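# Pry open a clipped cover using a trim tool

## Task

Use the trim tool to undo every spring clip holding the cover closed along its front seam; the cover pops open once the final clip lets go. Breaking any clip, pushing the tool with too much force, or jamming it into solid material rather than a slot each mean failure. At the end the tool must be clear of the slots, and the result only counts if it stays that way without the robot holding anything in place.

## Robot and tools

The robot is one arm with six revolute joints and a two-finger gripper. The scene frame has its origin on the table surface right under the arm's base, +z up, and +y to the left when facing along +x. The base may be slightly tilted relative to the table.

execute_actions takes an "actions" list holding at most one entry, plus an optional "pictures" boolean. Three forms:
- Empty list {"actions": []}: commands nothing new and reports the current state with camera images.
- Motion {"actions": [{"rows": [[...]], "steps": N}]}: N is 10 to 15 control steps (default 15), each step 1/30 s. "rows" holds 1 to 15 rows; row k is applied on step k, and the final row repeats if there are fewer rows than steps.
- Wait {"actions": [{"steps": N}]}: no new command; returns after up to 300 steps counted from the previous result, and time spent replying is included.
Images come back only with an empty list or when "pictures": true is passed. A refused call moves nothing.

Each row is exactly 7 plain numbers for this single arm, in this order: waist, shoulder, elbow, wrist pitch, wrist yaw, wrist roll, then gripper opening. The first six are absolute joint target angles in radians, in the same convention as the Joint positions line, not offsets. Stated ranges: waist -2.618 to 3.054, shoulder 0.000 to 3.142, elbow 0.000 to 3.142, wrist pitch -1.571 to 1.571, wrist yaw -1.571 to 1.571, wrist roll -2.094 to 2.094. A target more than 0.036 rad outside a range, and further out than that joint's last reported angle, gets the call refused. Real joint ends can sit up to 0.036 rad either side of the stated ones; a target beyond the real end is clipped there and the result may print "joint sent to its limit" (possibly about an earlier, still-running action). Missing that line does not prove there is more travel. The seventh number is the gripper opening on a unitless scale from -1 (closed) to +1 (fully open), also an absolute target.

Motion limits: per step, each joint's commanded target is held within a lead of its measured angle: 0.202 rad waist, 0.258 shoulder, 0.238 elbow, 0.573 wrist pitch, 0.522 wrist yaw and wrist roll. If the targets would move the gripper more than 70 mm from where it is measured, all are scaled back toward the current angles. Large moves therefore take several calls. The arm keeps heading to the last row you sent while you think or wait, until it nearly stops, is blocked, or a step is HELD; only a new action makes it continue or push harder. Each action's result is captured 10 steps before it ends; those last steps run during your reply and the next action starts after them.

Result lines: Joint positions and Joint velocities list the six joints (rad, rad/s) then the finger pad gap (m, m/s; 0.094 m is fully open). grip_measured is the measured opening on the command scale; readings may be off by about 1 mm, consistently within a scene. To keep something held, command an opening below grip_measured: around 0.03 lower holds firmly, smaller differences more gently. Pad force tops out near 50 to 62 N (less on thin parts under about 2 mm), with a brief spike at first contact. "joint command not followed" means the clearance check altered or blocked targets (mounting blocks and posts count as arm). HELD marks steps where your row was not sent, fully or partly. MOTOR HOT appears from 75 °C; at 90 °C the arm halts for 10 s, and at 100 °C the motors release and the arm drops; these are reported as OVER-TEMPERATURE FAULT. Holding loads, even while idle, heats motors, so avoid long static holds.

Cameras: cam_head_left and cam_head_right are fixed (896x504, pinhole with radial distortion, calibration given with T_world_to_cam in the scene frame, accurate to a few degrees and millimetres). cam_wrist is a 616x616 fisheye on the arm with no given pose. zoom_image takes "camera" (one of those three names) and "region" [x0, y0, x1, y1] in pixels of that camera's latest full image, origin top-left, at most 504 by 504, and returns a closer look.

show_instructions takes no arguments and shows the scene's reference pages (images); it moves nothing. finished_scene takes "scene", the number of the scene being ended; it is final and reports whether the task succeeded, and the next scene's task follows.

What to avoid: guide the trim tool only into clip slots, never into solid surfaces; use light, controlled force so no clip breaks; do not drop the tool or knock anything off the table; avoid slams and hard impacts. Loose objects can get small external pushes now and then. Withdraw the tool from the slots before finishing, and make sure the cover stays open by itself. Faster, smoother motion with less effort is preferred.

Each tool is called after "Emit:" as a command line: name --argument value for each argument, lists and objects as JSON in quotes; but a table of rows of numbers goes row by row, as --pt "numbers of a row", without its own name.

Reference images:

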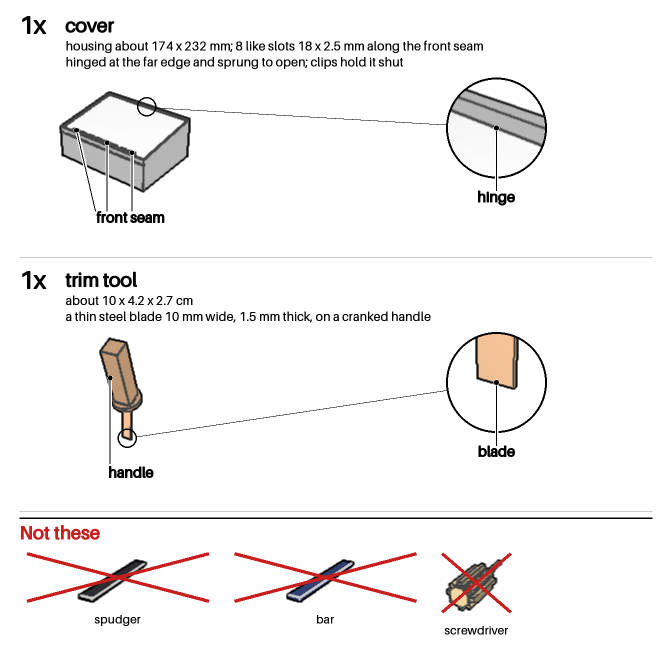

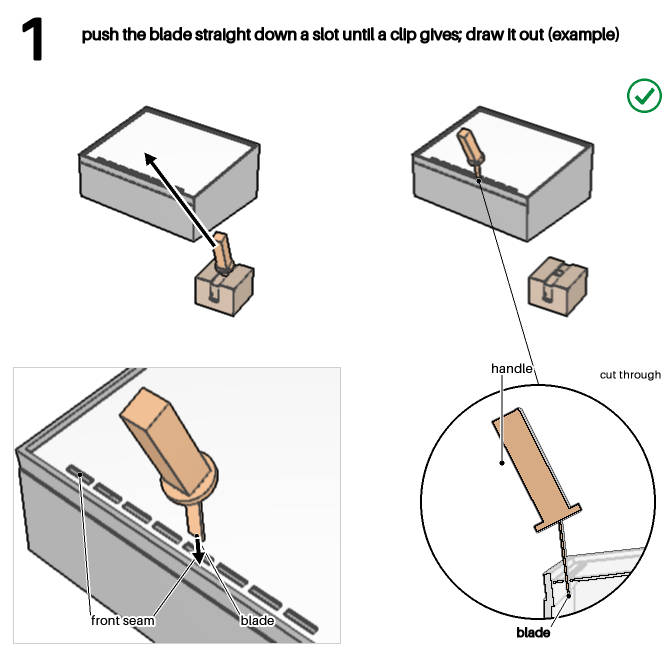

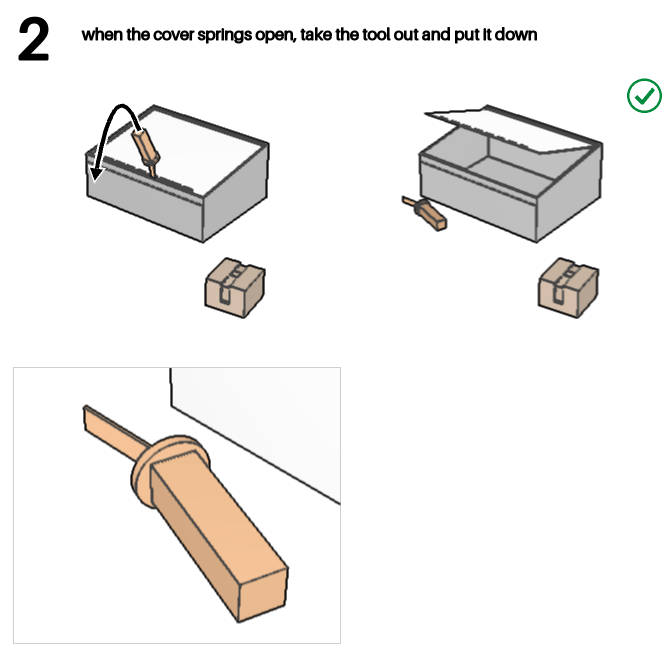

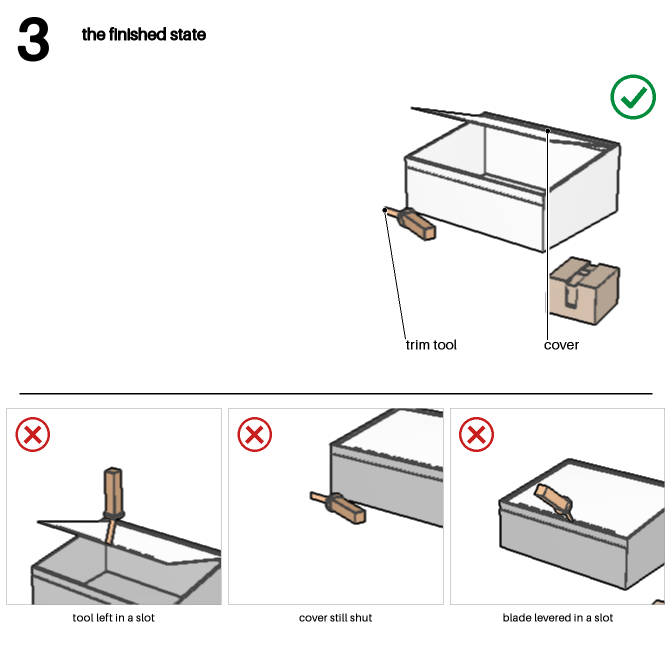

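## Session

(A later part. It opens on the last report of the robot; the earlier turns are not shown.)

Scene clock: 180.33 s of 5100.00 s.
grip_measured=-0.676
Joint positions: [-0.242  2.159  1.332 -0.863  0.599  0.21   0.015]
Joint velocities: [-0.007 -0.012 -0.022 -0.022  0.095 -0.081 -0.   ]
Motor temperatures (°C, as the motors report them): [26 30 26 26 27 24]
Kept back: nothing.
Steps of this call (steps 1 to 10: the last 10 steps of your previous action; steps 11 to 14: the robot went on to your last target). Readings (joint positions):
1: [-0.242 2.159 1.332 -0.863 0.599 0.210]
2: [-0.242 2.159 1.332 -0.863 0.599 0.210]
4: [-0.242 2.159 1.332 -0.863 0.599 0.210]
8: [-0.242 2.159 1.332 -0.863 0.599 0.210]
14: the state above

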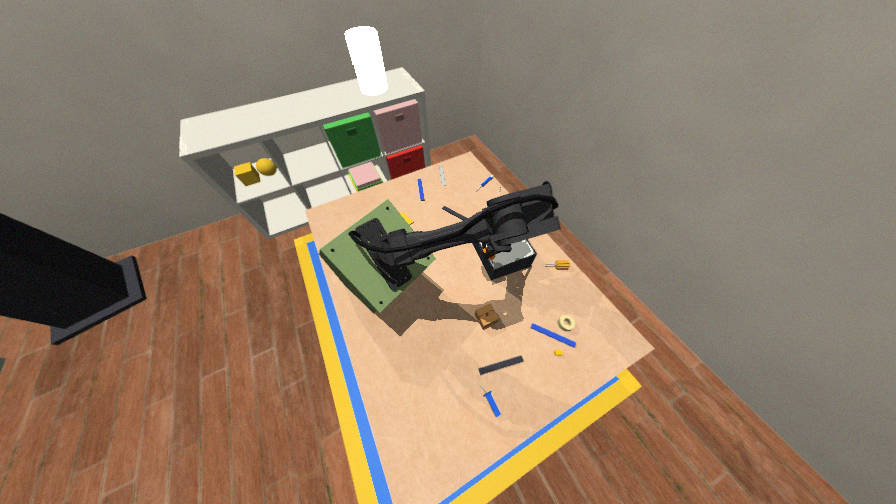

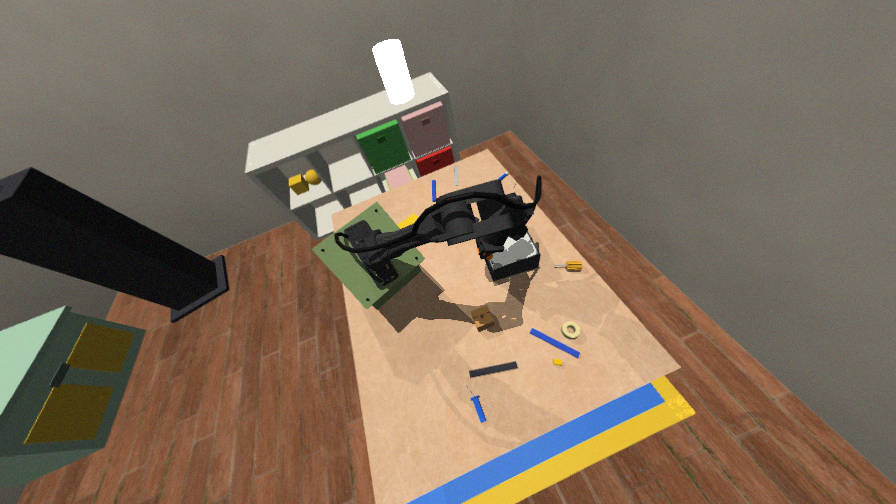

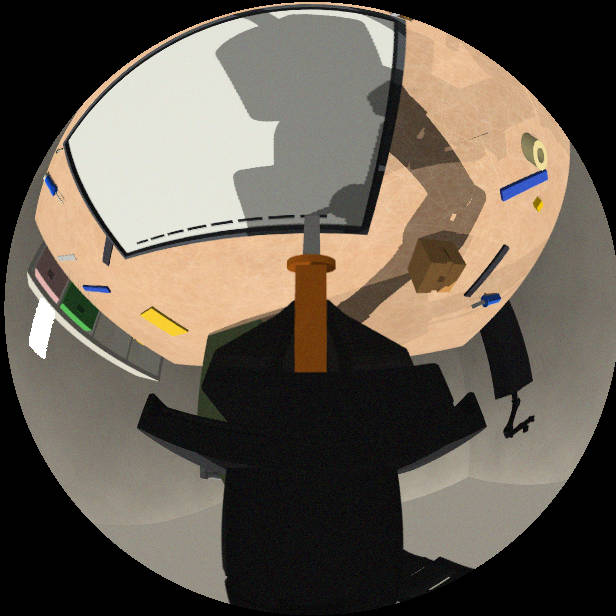

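Emit:
execute_actions --actions '[{"rows": [[-0.244,2.171,1.315,-0.889,0.590,0.22,-0.715],[-0.244,2.171,1.315,-0.889,0.590,0.22,-0.715],[-0.244,2.171,1.315,-0.876,0.590,0.22,-0.715]], "steps": 12}]'

Emit:
execute_actions --actions '[{"steps": 14}]' --pictures true

Emit:
zoom_image --camera "cam_wrist" --region '[275, 195, 345, 235]'

Scene clock: 180.97 s of 5100.00 s.
grip_measured=-0.676
Joint positions: [-0.242  2.159  1.332 -0.866  0.599  0.211  0.015]
Joint velocities: [-0.002 -0.002 -0.002 -0.037  0.037 -0.037 -0.002]
Motor temperatures (°C, as the motors report them): [26 30 26 26 27 24]
Steps of this call (steps 1 to 15: the robot went on to your last target; steps 16 to 17: nothing new was sent; steps 18 to 19: the first 2 steps of this action). Readings (joint positions):
18: [-0.242 2.159 1.332 -0.864 0.599 0.210]
19: the state above

Scene clock: 181.43 s of 5100.00 s.
grip_measured=-0.676
Joint positions: [-0.242  2.159  1.332 -0.867  0.599  0.211  0.015]
Joint velocities: [-0.002 -0.017 -0.017 -0.051  0.037  0.022 -0.001]
Motor temperatures (°C, as the motors report them): [26 30 26 26 27 24]
Kept back: nothing.
Steps of this call (steps 1 to 10: the last 10 steps of your previous action; steps 11 to 14: the robot went on to your last target). Readings (joint positions):
1: [-0.242 2.159 1.332 -0.867 0.599 0.211]
2: [-0.242 2.159 1.332 -0.867 0.599 0.211]
4: [-0.242 2.159 1.332 -0.867 0.599 0.211]
8: [-0.242 2.159 1.332 -0.867 0.599 0.211]
14: the state above

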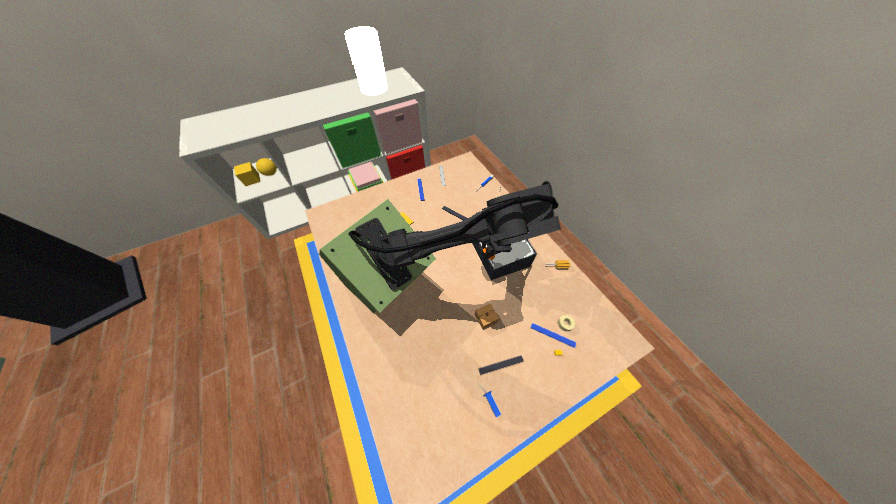

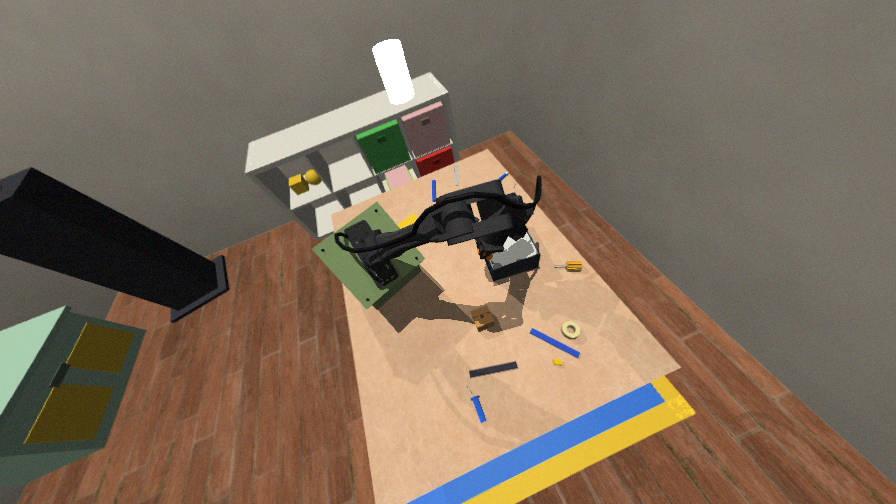

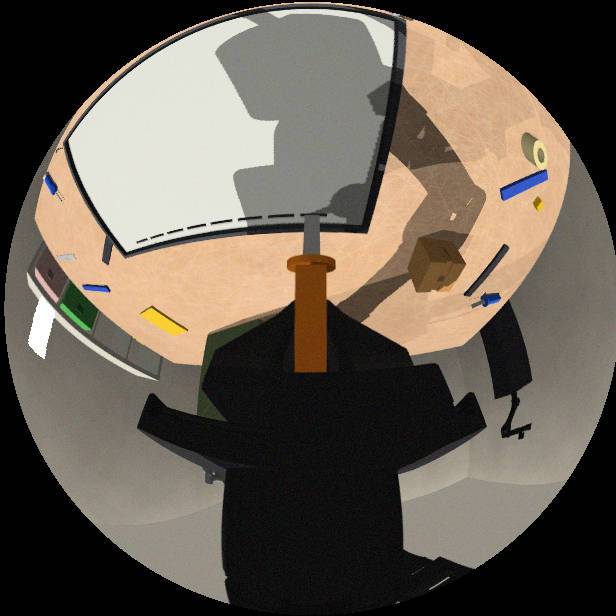

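Region (275, 195, 345, 235) of cam_wrist's 616x616 image, scaled by 7.200, with more detail than that image has; it fills the top 288 rows of this view, and the rest is white.

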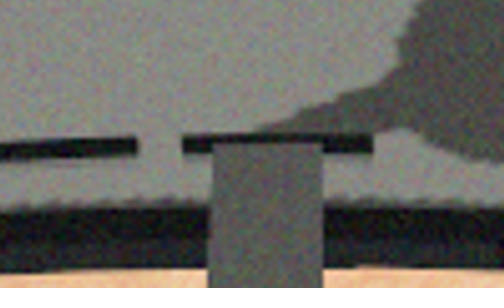

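Emit:
execute_actions --actions '[{"rows": [[-0.254,2.181,1.315,-0.835,0.590,0.215,-0.715],[-0.254,2.181,1.315,-0.835,0.590,0.215,-0.715],[-0.249,2.173,1.315,-0.845,0.590,0.215,-0.715]], "steps": 12}]'

Emit:
execute_actions --actions '[{"steps": 14}]' --pictures true

Emit:
zoom_image --camera "cam_wrist" --region '[275, 195, 345, 235]'

Scene clock: 183.80 s of 5100.00 s.
grip_measured=-0.676
Joint positions: [-0.244  2.159  1.332 -0.862  0.598  0.211  0.015]
Joint velocities: [-0.066 -0.007 -0.007  0.051  0.022 -0.051 -0.001]
Motor temperatures (°C, as the motors report them): [26 30 26 26 27 24]
Steps of this call (steps 1 to 15: the robot went on to your last target; steps 16 to 69: nothing new was sent; steps 70 to 71: the first 2 steps of this action). Readings (joint positions):
70: [-0.242 2.159 1.332 -0.865 0.599 0.211]
71: the state above

Scene clock: 184.27 s of 5100.00 s.
grip_measured=-0.676
Joint positions: [-0.247  2.159  1.332 -0.861  0.598  0.211  0.015]
Joint velocities: [-0.002  0.007 -0.007 -0.11  -0.066  0.051 -0.001]
Motor temperatures (°C, as the motors report them): [26 30 26 26 27 24]
Kept back: nothing.
Steps of this call (steps 1 to 10: the last 10 steps of your previous action; steps 11 to 14: the robot went on to your last target). Readings (joint positions):
1: [-0.245 2.159 1.332 -0.861 0.598 0.211]
2: [-0.246 2.159 1.332 -0.861 0.598 0.211]
4: [-0.247 2.159 1.332 -0.861 0.598 0.211]
8: [-0.247 2.159 1.332 -0.861 0.598 0.211]
14: the state above

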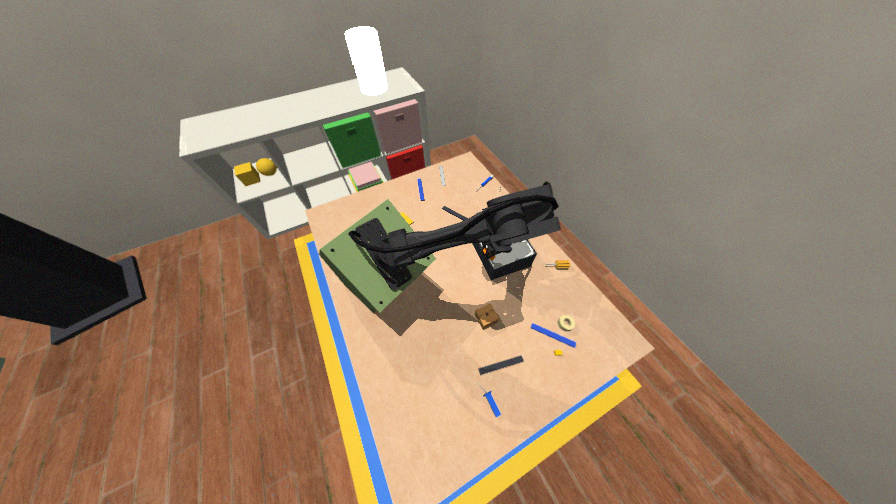

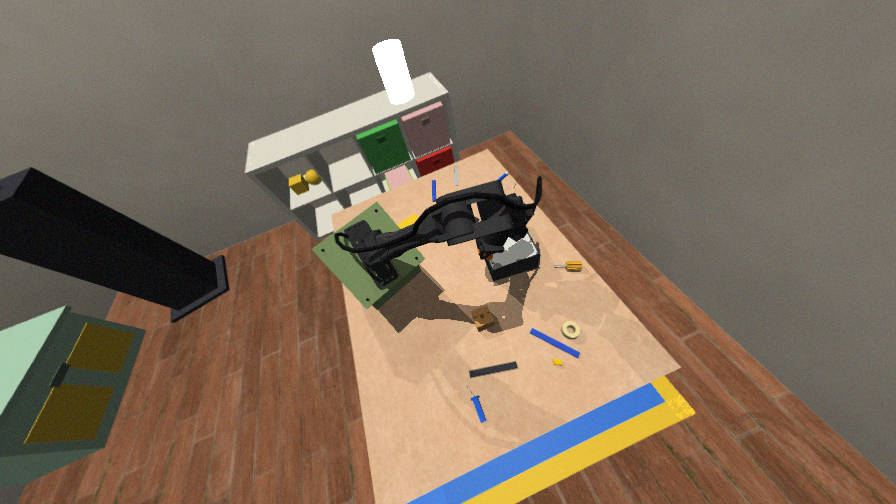

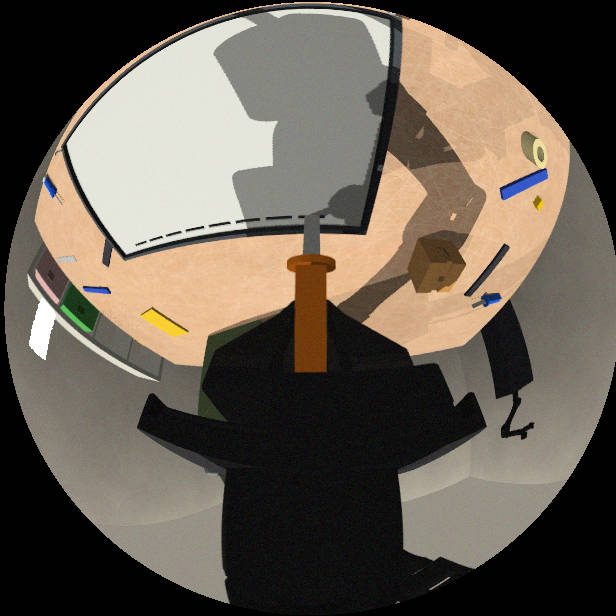

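Region (275, 195, 345, 235) of cam_wrist's 616x616 image, scaled by 7.200, with more detail than that image has; it fills the top 288 rows of this view, and the rest is white.

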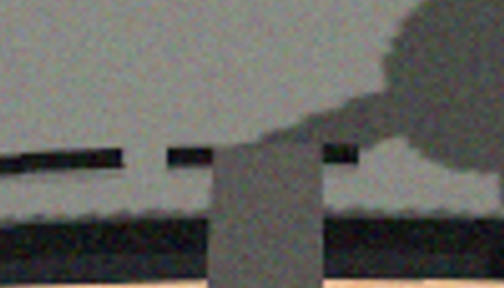

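Emit:
execute_actions --actions '[{"rows": [[-0.249,2.171,1.315,-0.885,0.590,0.215,-0.715],[-0.249,2.171,1.315,-0.885,0.590,0.215,-0.715],[-0.249,2.171,1.315,-0.870,0.590,0.215,-0.715]], "steps": 12}]'

Emit:
execute_actions --actions '[{"steps": 12}]' --pictures true

Emit:
zoom_image --camera "cam_wrist" --region '[275, 195, 345, 235]'

Scene clock: 185.30 s of 5100.00 s.
grip_measured=-0.676
Joint positions: [-0.247  2.159  1.332 -0.863  0.598  0.211  0.015]
Joint velocities: [ 0.002 -0.002 -0.007 -0.037 -0.051 -0.022  0.001]
Motor temperatures (°C, as the motors report them): [26 30 26 26 27 24]
Steps of this call (steps 1 to 15: the robot went on to your last target; steps 16 to 29: nothing new was sent; steps 30 to 31: the first 2 steps of this action). Readings (joint positions):
30: [-0.247 2.159 1.332 -0.862 0.598 0.211]
31: the state above

Scene clock: 185.70 s of 5100.00 s.
grip_measured=-0.676
Joint positions: [-0.247  2.159  1.332 -0.863  0.598  0.211  0.015]
Joint velocities: [ 0.002  0.002  0.007 -0.066 -0.066  0.007 -0.   ]
Motor temperatures (°C, as the motors report them): [26 30 26 26 27 24]
Kept back: nothing.
Steps of this call (steps 1 to 10: the last 10 steps of your previous action; steps 11 to 12: the robot went on to your last target). Readings (joint positions):
1: [-0.247 2.159 1.332 -0.863 0.598 0.211]
2: [-0.247 2.159 1.332 -0.863 0.598 0.211]
4: [-0.247 2.159 1.332 -0.863 0.598 0.211]
8: [-0.247 2.159 1.332 -0.863 0.598 0.211]
12: the state above

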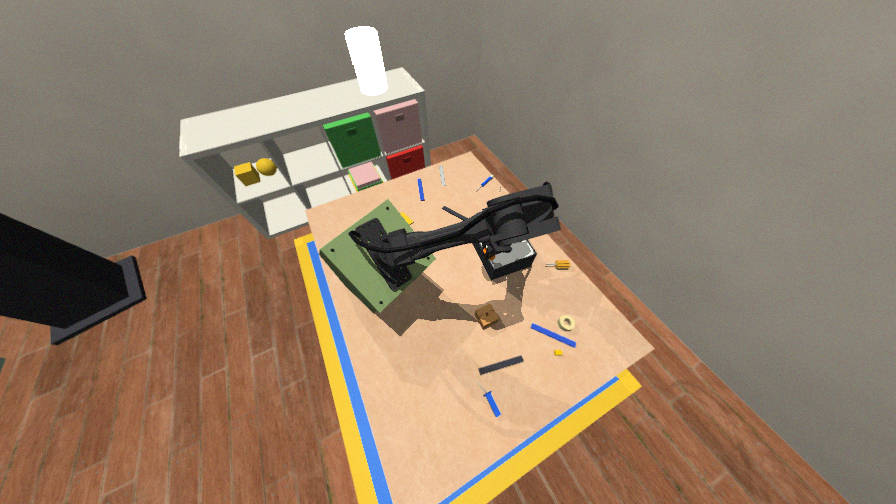

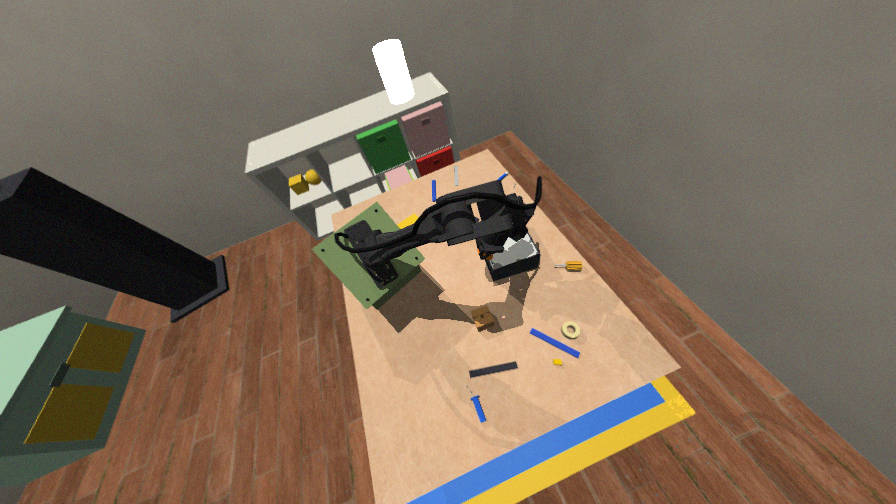

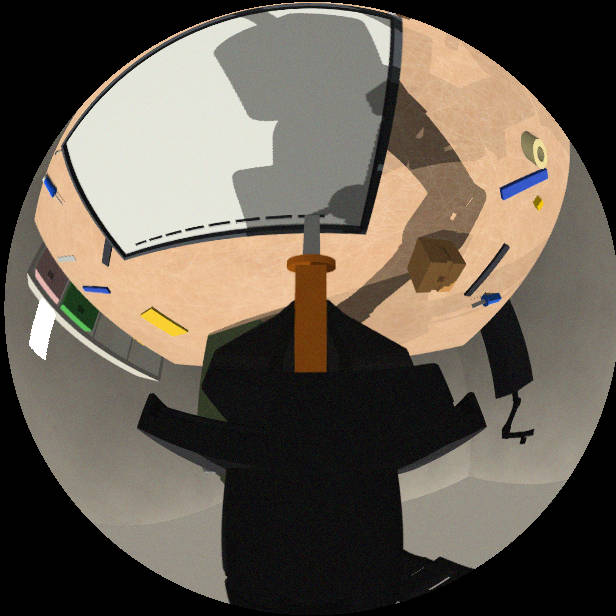

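Region (275, 195, 345, 235) of cam_wrist's 616x616 image, scaled by 7.200, with more detail than that image has; it fills the top 288 rows of this view, and the rest is white.

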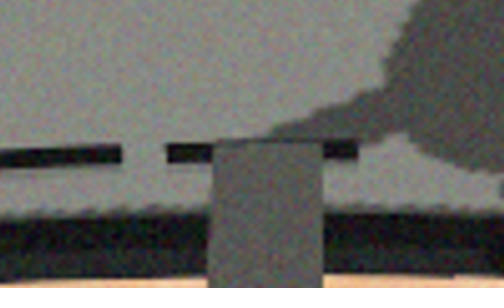

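Emit:
execute_actions --actions '[{"rows": [[-0.249,2.186,1.315,-0.870,0.590,0.215,-0.715],[-0.249,2.186,1.315,-0.870,0.590,0.215,-0.715],[-0.249,2.174,1.315,-0.870,0.590,0.215,-0.715]], "steps": 12}]'

Emit:
execute_actions --actions '[{"steps": 12}]' --pictures true

Emit:
zoom_image --camera "cam_wrist" --region '[275, 195, 345, 235]'

Scene clock: 186.37 s of 5100.00 s.
grip_measured=-0.676
Joint positions: [-0.247  2.159  1.332 -0.863  0.598  0.211  0.015]
Joint velocities: [ 0.002  0.007 -0.012  0.007  0.022 -0.022  0.001]
Motor temperatures (°C, as the motors report them): [26 30 26 26 27 24]
Steps of this call (steps 1 to 15: the robot went on to your last target; steps 16 to 18: nothing new was sent; steps 19 to 20: the first 2 steps of this action). Readings (joint positions):
19: [-0.247 2.159 1.332 -0.863 0.598 0.211]
20: the state above

Scene clock: 186.77 s of 5100.00 s.
grip_measured=-0.676
Joint positions: [-0.247  2.159  1.332 -0.863  0.598  0.211  0.015]
Joint velocities: [-0.002 -0.007 -0.012  0.051  0.022 -0.007 -0.   ]
Motor temperatures (°C, as the motors report them): [26 30 26 26 27 24]
Kept back: nothing.
Steps of this call (steps 1 to 10: the last 10 steps of your previous action; steps 11 to 12: the robot went on to your last target). Readings (joint positions):
1: [-0.247 2.159 1.332 -0.863 0.598 0.211]
2: [-0.247 2.159 1.332 -0.863 0.598 0.211]
4: [-0.247 2.159 1.332 -0.863 0.598 0.211]
8: [-0.247 2.159 1.332 -0.863 0.598 0.211]
12: the state above

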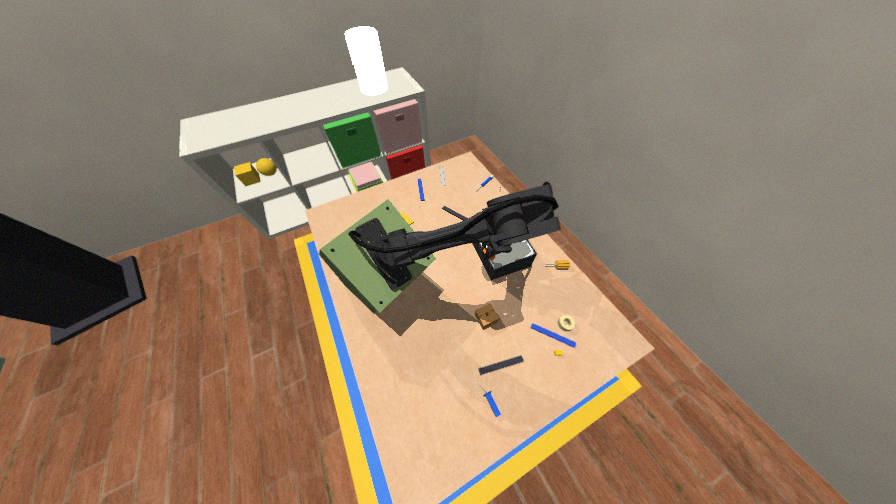

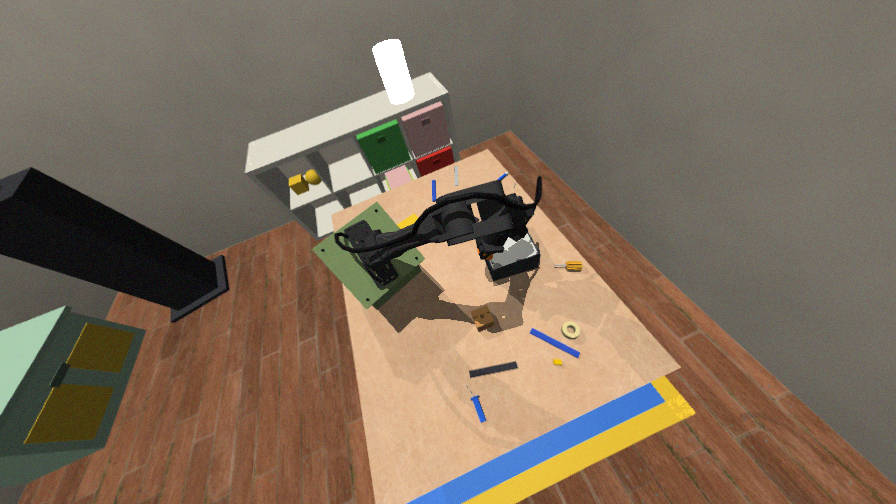

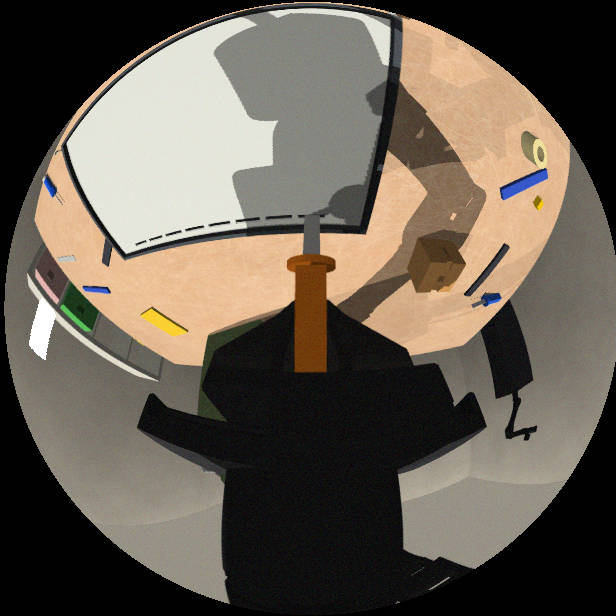

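Region (275, 195, 345, 235) of cam_wrist's 616x616 image, scaled by 7.200, with more detail than that image has; it fills the top 288 rows of this view, and the rest is white.

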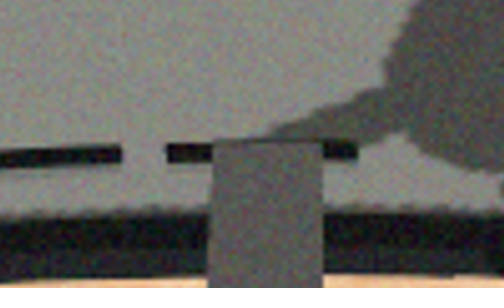

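Emit:
execute_actions --actions '[{"rows": [[-0.249,2.168,1.325,-0.891,0.590,0.215,-0.715],[-0.249,2.168,1.325,-0.891,0.590,0.215,-0.715],[-0.249,2.168,1.325,-0.874,0.590,0.215,-0.715]], "steps": 12}]'

Emit:
execute_actions --actions '[{"steps": 12}]' --pictures true

Emit:
zoom_image --camera "cam_wrist" --region '[275, 195, 345, 235]'

Scene clock: 187.70 s of 5100.00 s.
grip_measured=-0.676
Joint positions: [-0.247  2.159  1.332 -0.864  0.598  0.211  0.015]
Joint velocities: [-0.012 -0.007  0.012  0.081 -0.037 -0.081  0.   ]
Motor temperatures (°C, as the motors report them): [26 30 26 26 27 24]
Steps of this call (steps 1 to 15: the robot went on to your last target; steps 16 to 26: nothing new was sent; steps 27 to 28: the first 2 steps of this action). Readings (joint positions):
27: [-0.247 2.159 1.332 -0.863 0.598 0.211]
28: the state above

Scene clock: 188.10 s of 5100.00 s.
grip_measured=-0.676
Joint positions: [-0.247  2.159  1.332 -0.864  0.598  0.211  0.015]
Joint velocities: [ 0.017 -0.017 -0.017  0.022 -0.022 -0.066 -0.001]
Motor temperatures (°C, as the motors report them): [26 30 26 26 27 24]
Kept back: nothing.
Steps of this call (steps 1 to 10: the last 10 steps of your previous action; steps 11 to 12: the robot went on to your last target). Readings (joint positions):
1: [-0.247 2.159 1.332 -0.864 0.598 0.211]
2: [-0.247 2.159 1.332 -0.864 0.598 0.211]
4: [-0.247 2.159 1.332 -0.864 0.598 0.211]
8: [-0.247 2.159 1.332 -0.864 0.598 0.211]
12: the state above

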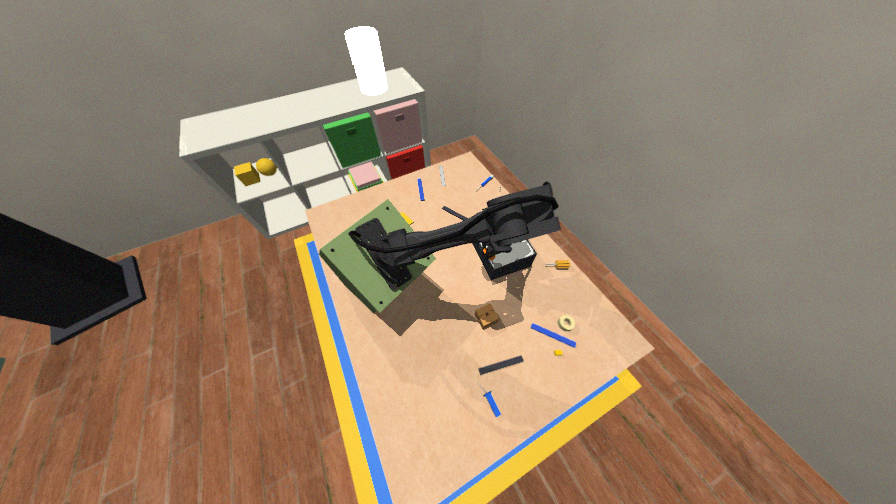

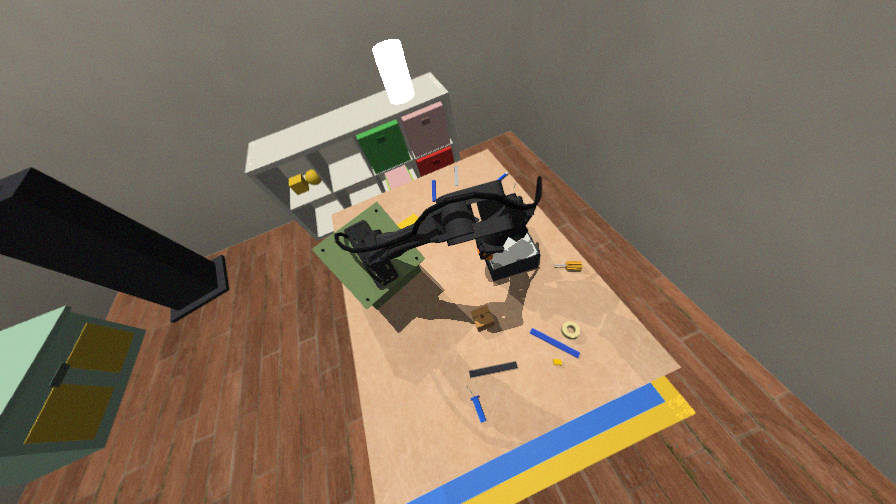

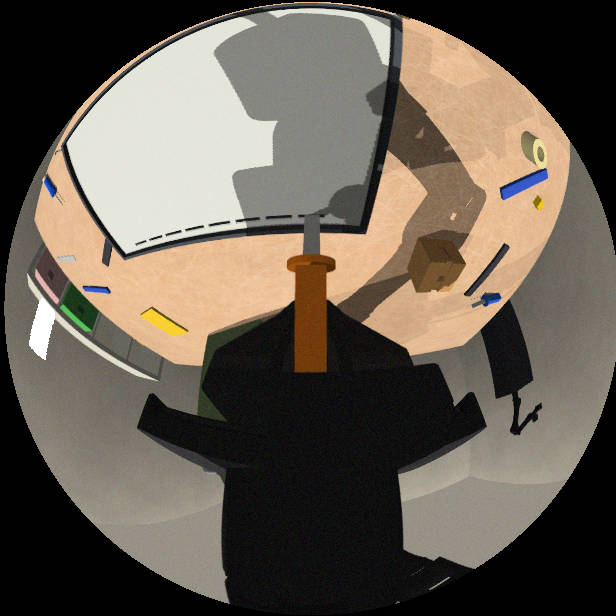

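Region (275, 195, 345, 235) of cam_wrist's 616x616 image, scaled by 7.200, with more detail than that image has; it fills the top 288 rows of this view, and the rest is white.

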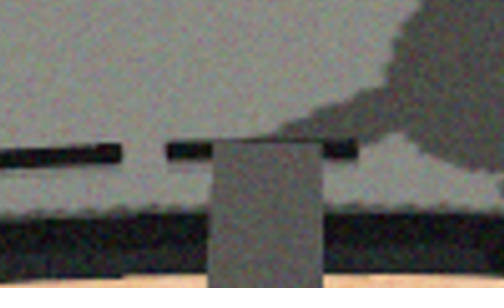

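Emit:
execute_actions --actions '[{"rows": [[-0.256,2.182,1.325,-0.838,0.590,0.205,-0.715],[-0.256,2.184,1.325,-0.838,0.590,0.205,-0.715],[-0.252,2.178,1.325,-0.843,0.590,0.205,-0.715],[-0.2525,2.178,1.325,-0.842,0.590,0.205,-0.715],[-0.253,2.178,1.325,-0.841,0.590,0.205,-0.715],[-0.2535,2.179,1.325,-0.840,0.590,0.205,-0.715],[-0.254,2.180,1.325,-0.839,0.590,0.205,-0.715],[-0.2545,2.180,1.325,-0.838,0.590,0.205,-0.715]], "steps": 12}]'

Emit:
execute_actions --actions '[{"steps": 12}]' --pictures true

Emit:
zoom_image --camera "cam_wrist" --region '[275, 195, 345, 235]'

Scene clock: 189.60 s of 5100.00 s.
grip_measured=-0.676
Joint positions: [-0.247  2.16   1.332 -0.86   0.598  0.211  0.015]
Joint velocities: [ 0.007  0.032 -0.007  0.022 -0.066  0.095  0.   ]
Motor temperatures (°C, as the motors report them): [26 30 26 26 27 24]
Steps of this call (steps 1 to 15: the robot went on to your last target; steps 16 to 43: nothing new was sent; steps 44 to 45: the first 2 steps of this action). Readings (joint positions):
44: [-0.247 2.159 1.332 -0.862 0.598 0.211]
45: the state above

Scene clock: 190.00 s of 5100.00 s.
grip_measured=-0.676
Joint positions: [-0.25   2.16   1.332 -0.856  0.598  0.211  0.015]
Joint velocities: [ 0.007 -0.002 -0.007 -0.007  0.037 -0.007 -0.   ]
Motor temperatures (°C, as the motors report them): [26 30 26 26 27 24]
Kept back: nothing.
Steps of this call (steps 1 to 10: the last 10 steps of your previous action; steps 11 to 12: the robot went on to your last target). Readings (joint positions):
1: [-0.247 2.160 1.332 -0.859 0.598 0.211]
2: [-0.248 2.160 1.332 -0.859 0.598 0.211]
4: [-0.249 2.160 1.332 -0.858 0.598 0.211]
8: [-0.250 2.160 1.332 -0.857 0.598 0.211]
12: the state above

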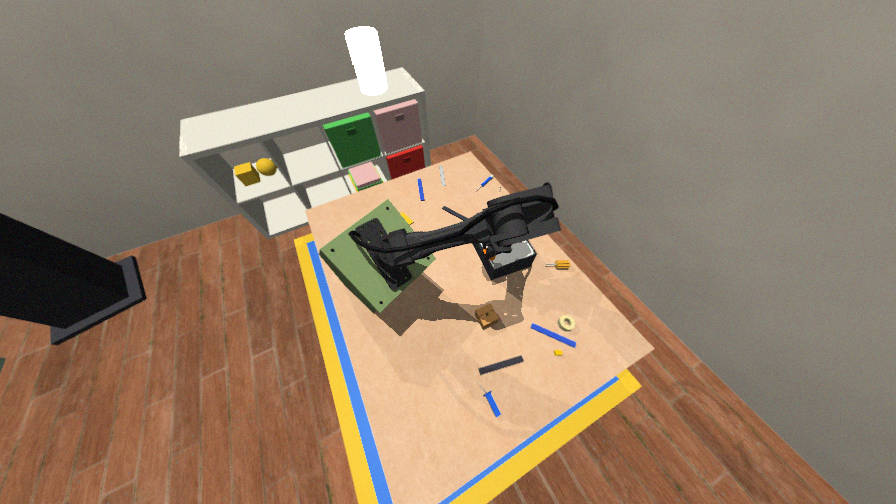

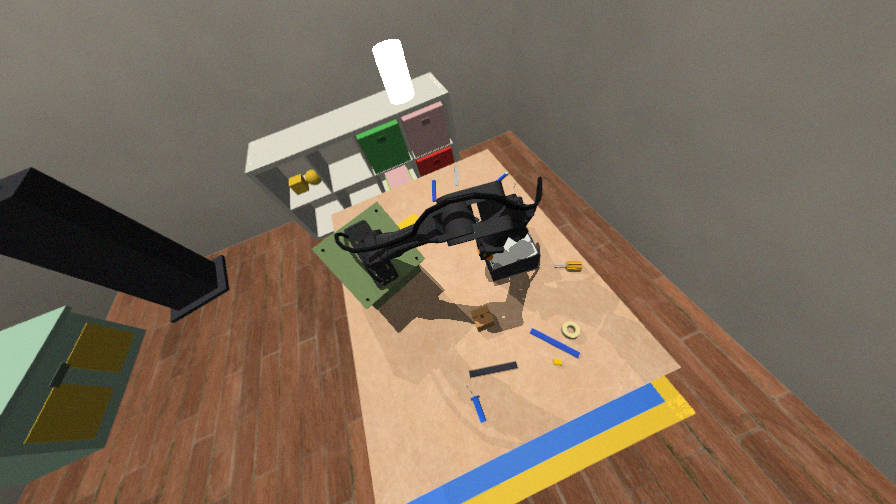

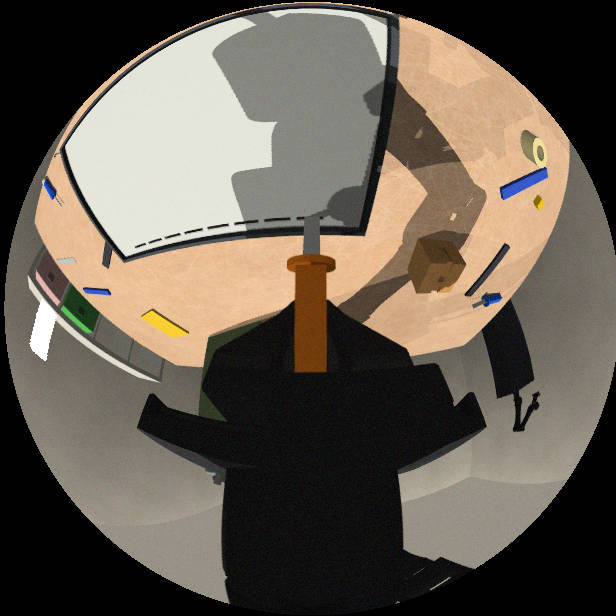

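Region (275, 195, 345, 235) of cam_wrist's 616x616 image, scaled by 7.200, with more detail than that image has; it fills the top 288 rows of this view, and the rest is white.

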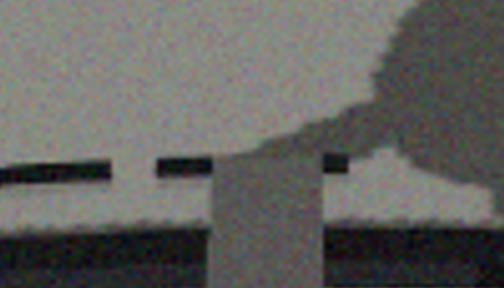

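Emit:
execute_actions --actions '[{"rows": [[-0.252,2.190,1.325,-0.838,0.590,0.200,-0.715],[-0.252,2.190,1.325,-0.838,0.590,0.200,-0.715],[-0.252,2.190,1.325,-0.836,0.590,0.200,-0.715],[-0.252,2.181,1.325,-0.835,0.590,0.200,-0.715],[-0.252,2.181,1.325,-0.834,0.590,0.200,-0.715]], "steps": 12}]'

Emit:
execute_actions --actions '[{"steps": 12}]' --pictures true

Emit:
zoom_image --camera "cam_wrist" --region '[275, 195, 345, 235]'

Scene clock: 191.27 s of 5100.00 s.
grip_measured=-0.676
Joint positions: [-0.25   2.163  1.332 -0.854  0.598  0.21   0.015]
Joint velocities: [-0.002  0.09  -0.007  0.007  0.037 -0.081  0.   ]
Motor temperatures (°C, as the motors report them): [26 30 26 26 27 24]
Steps of this call (steps 1 to 15: the robot went on to your last target; steps 16 to 36: nothing new was sent; steps 37 to 38: the first 2 steps of this action). Readings (joint positions):
37: [-0.250 2.161 1.332 -0.855 0.598 0.210]
38: the state above

Scene clock: 191.67 s of 5100.00 s.
grip_measured=-0.676
Joint positions: [-0.25   2.168  1.332 -0.849  0.598  0.21   0.015]
Joint velocities: [ 0.002 -0.007  0.007  0.007 -0.022 -0.051 -0.001]
Motor temperatures (°C, as the motors report them): [26 30 26 26 27 24]
Kept back: nothing.
Steps of this call (steps 1 to 10: the last 10 steps of your previous action; steps 11 to 12: the robot went on to your last target). Readings (joint positions):
1: [-0.250 2.166 1.332 -0.853 0.598 0.210]
2: [-0.250 2.168 1.332 -0.850 0.598 0.210]
4: [-0.250 2.168 1.332 -0.849 0.598 0.210]
8: [-0.250 2.168 1.332 -0.849 0.598 0.210]
12: the state above

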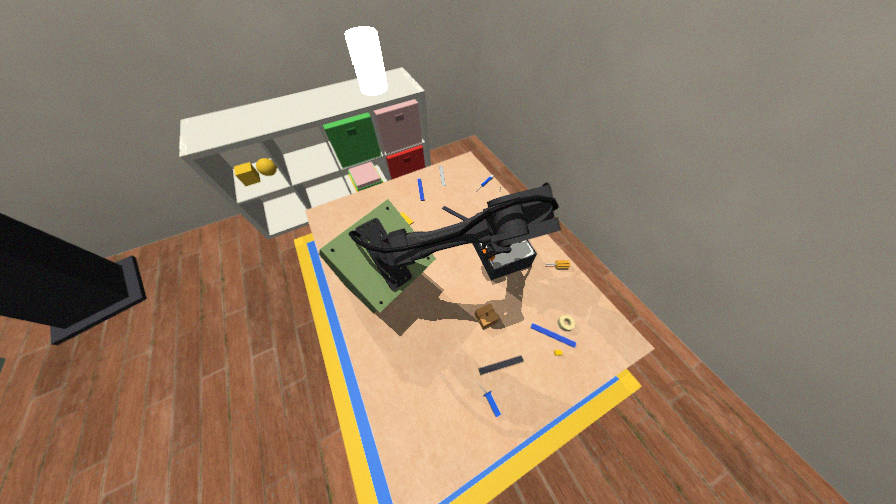

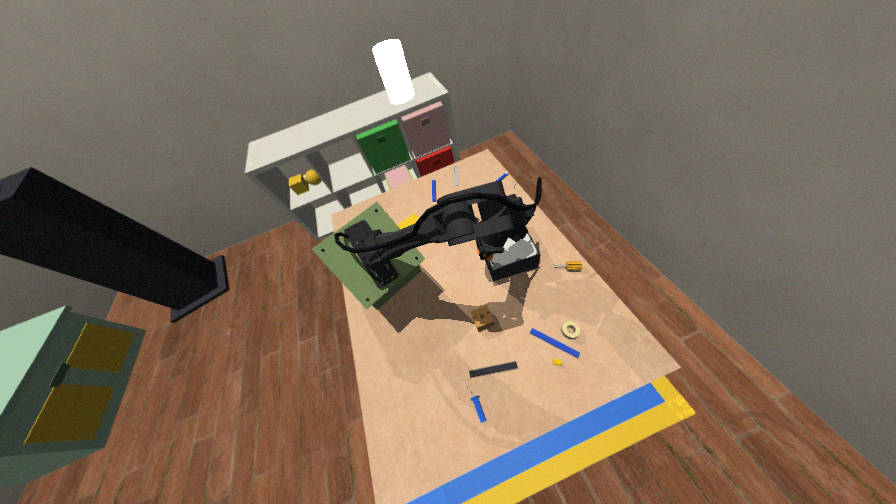

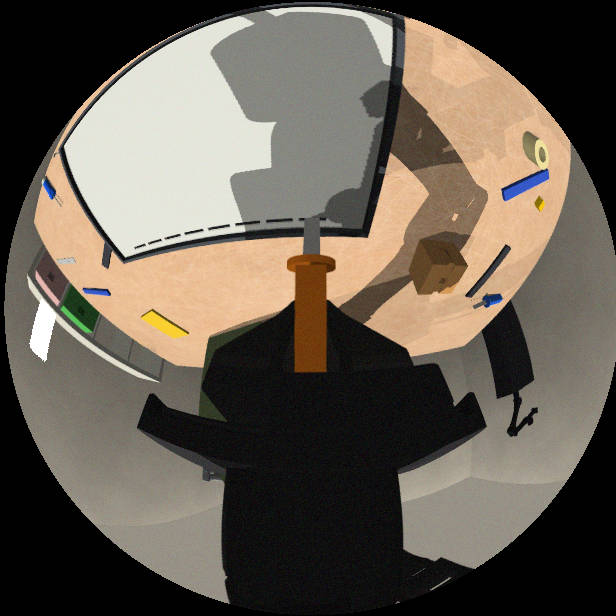

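Region (275, 195, 345, 235) of cam_wrist's 616x616 image, scaled by 7.200, with more detail than that image has; it fills the top 288 rows of this view, and the rest is white.

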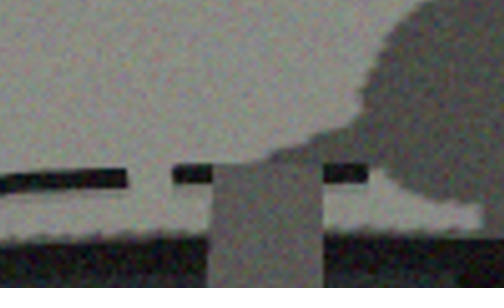

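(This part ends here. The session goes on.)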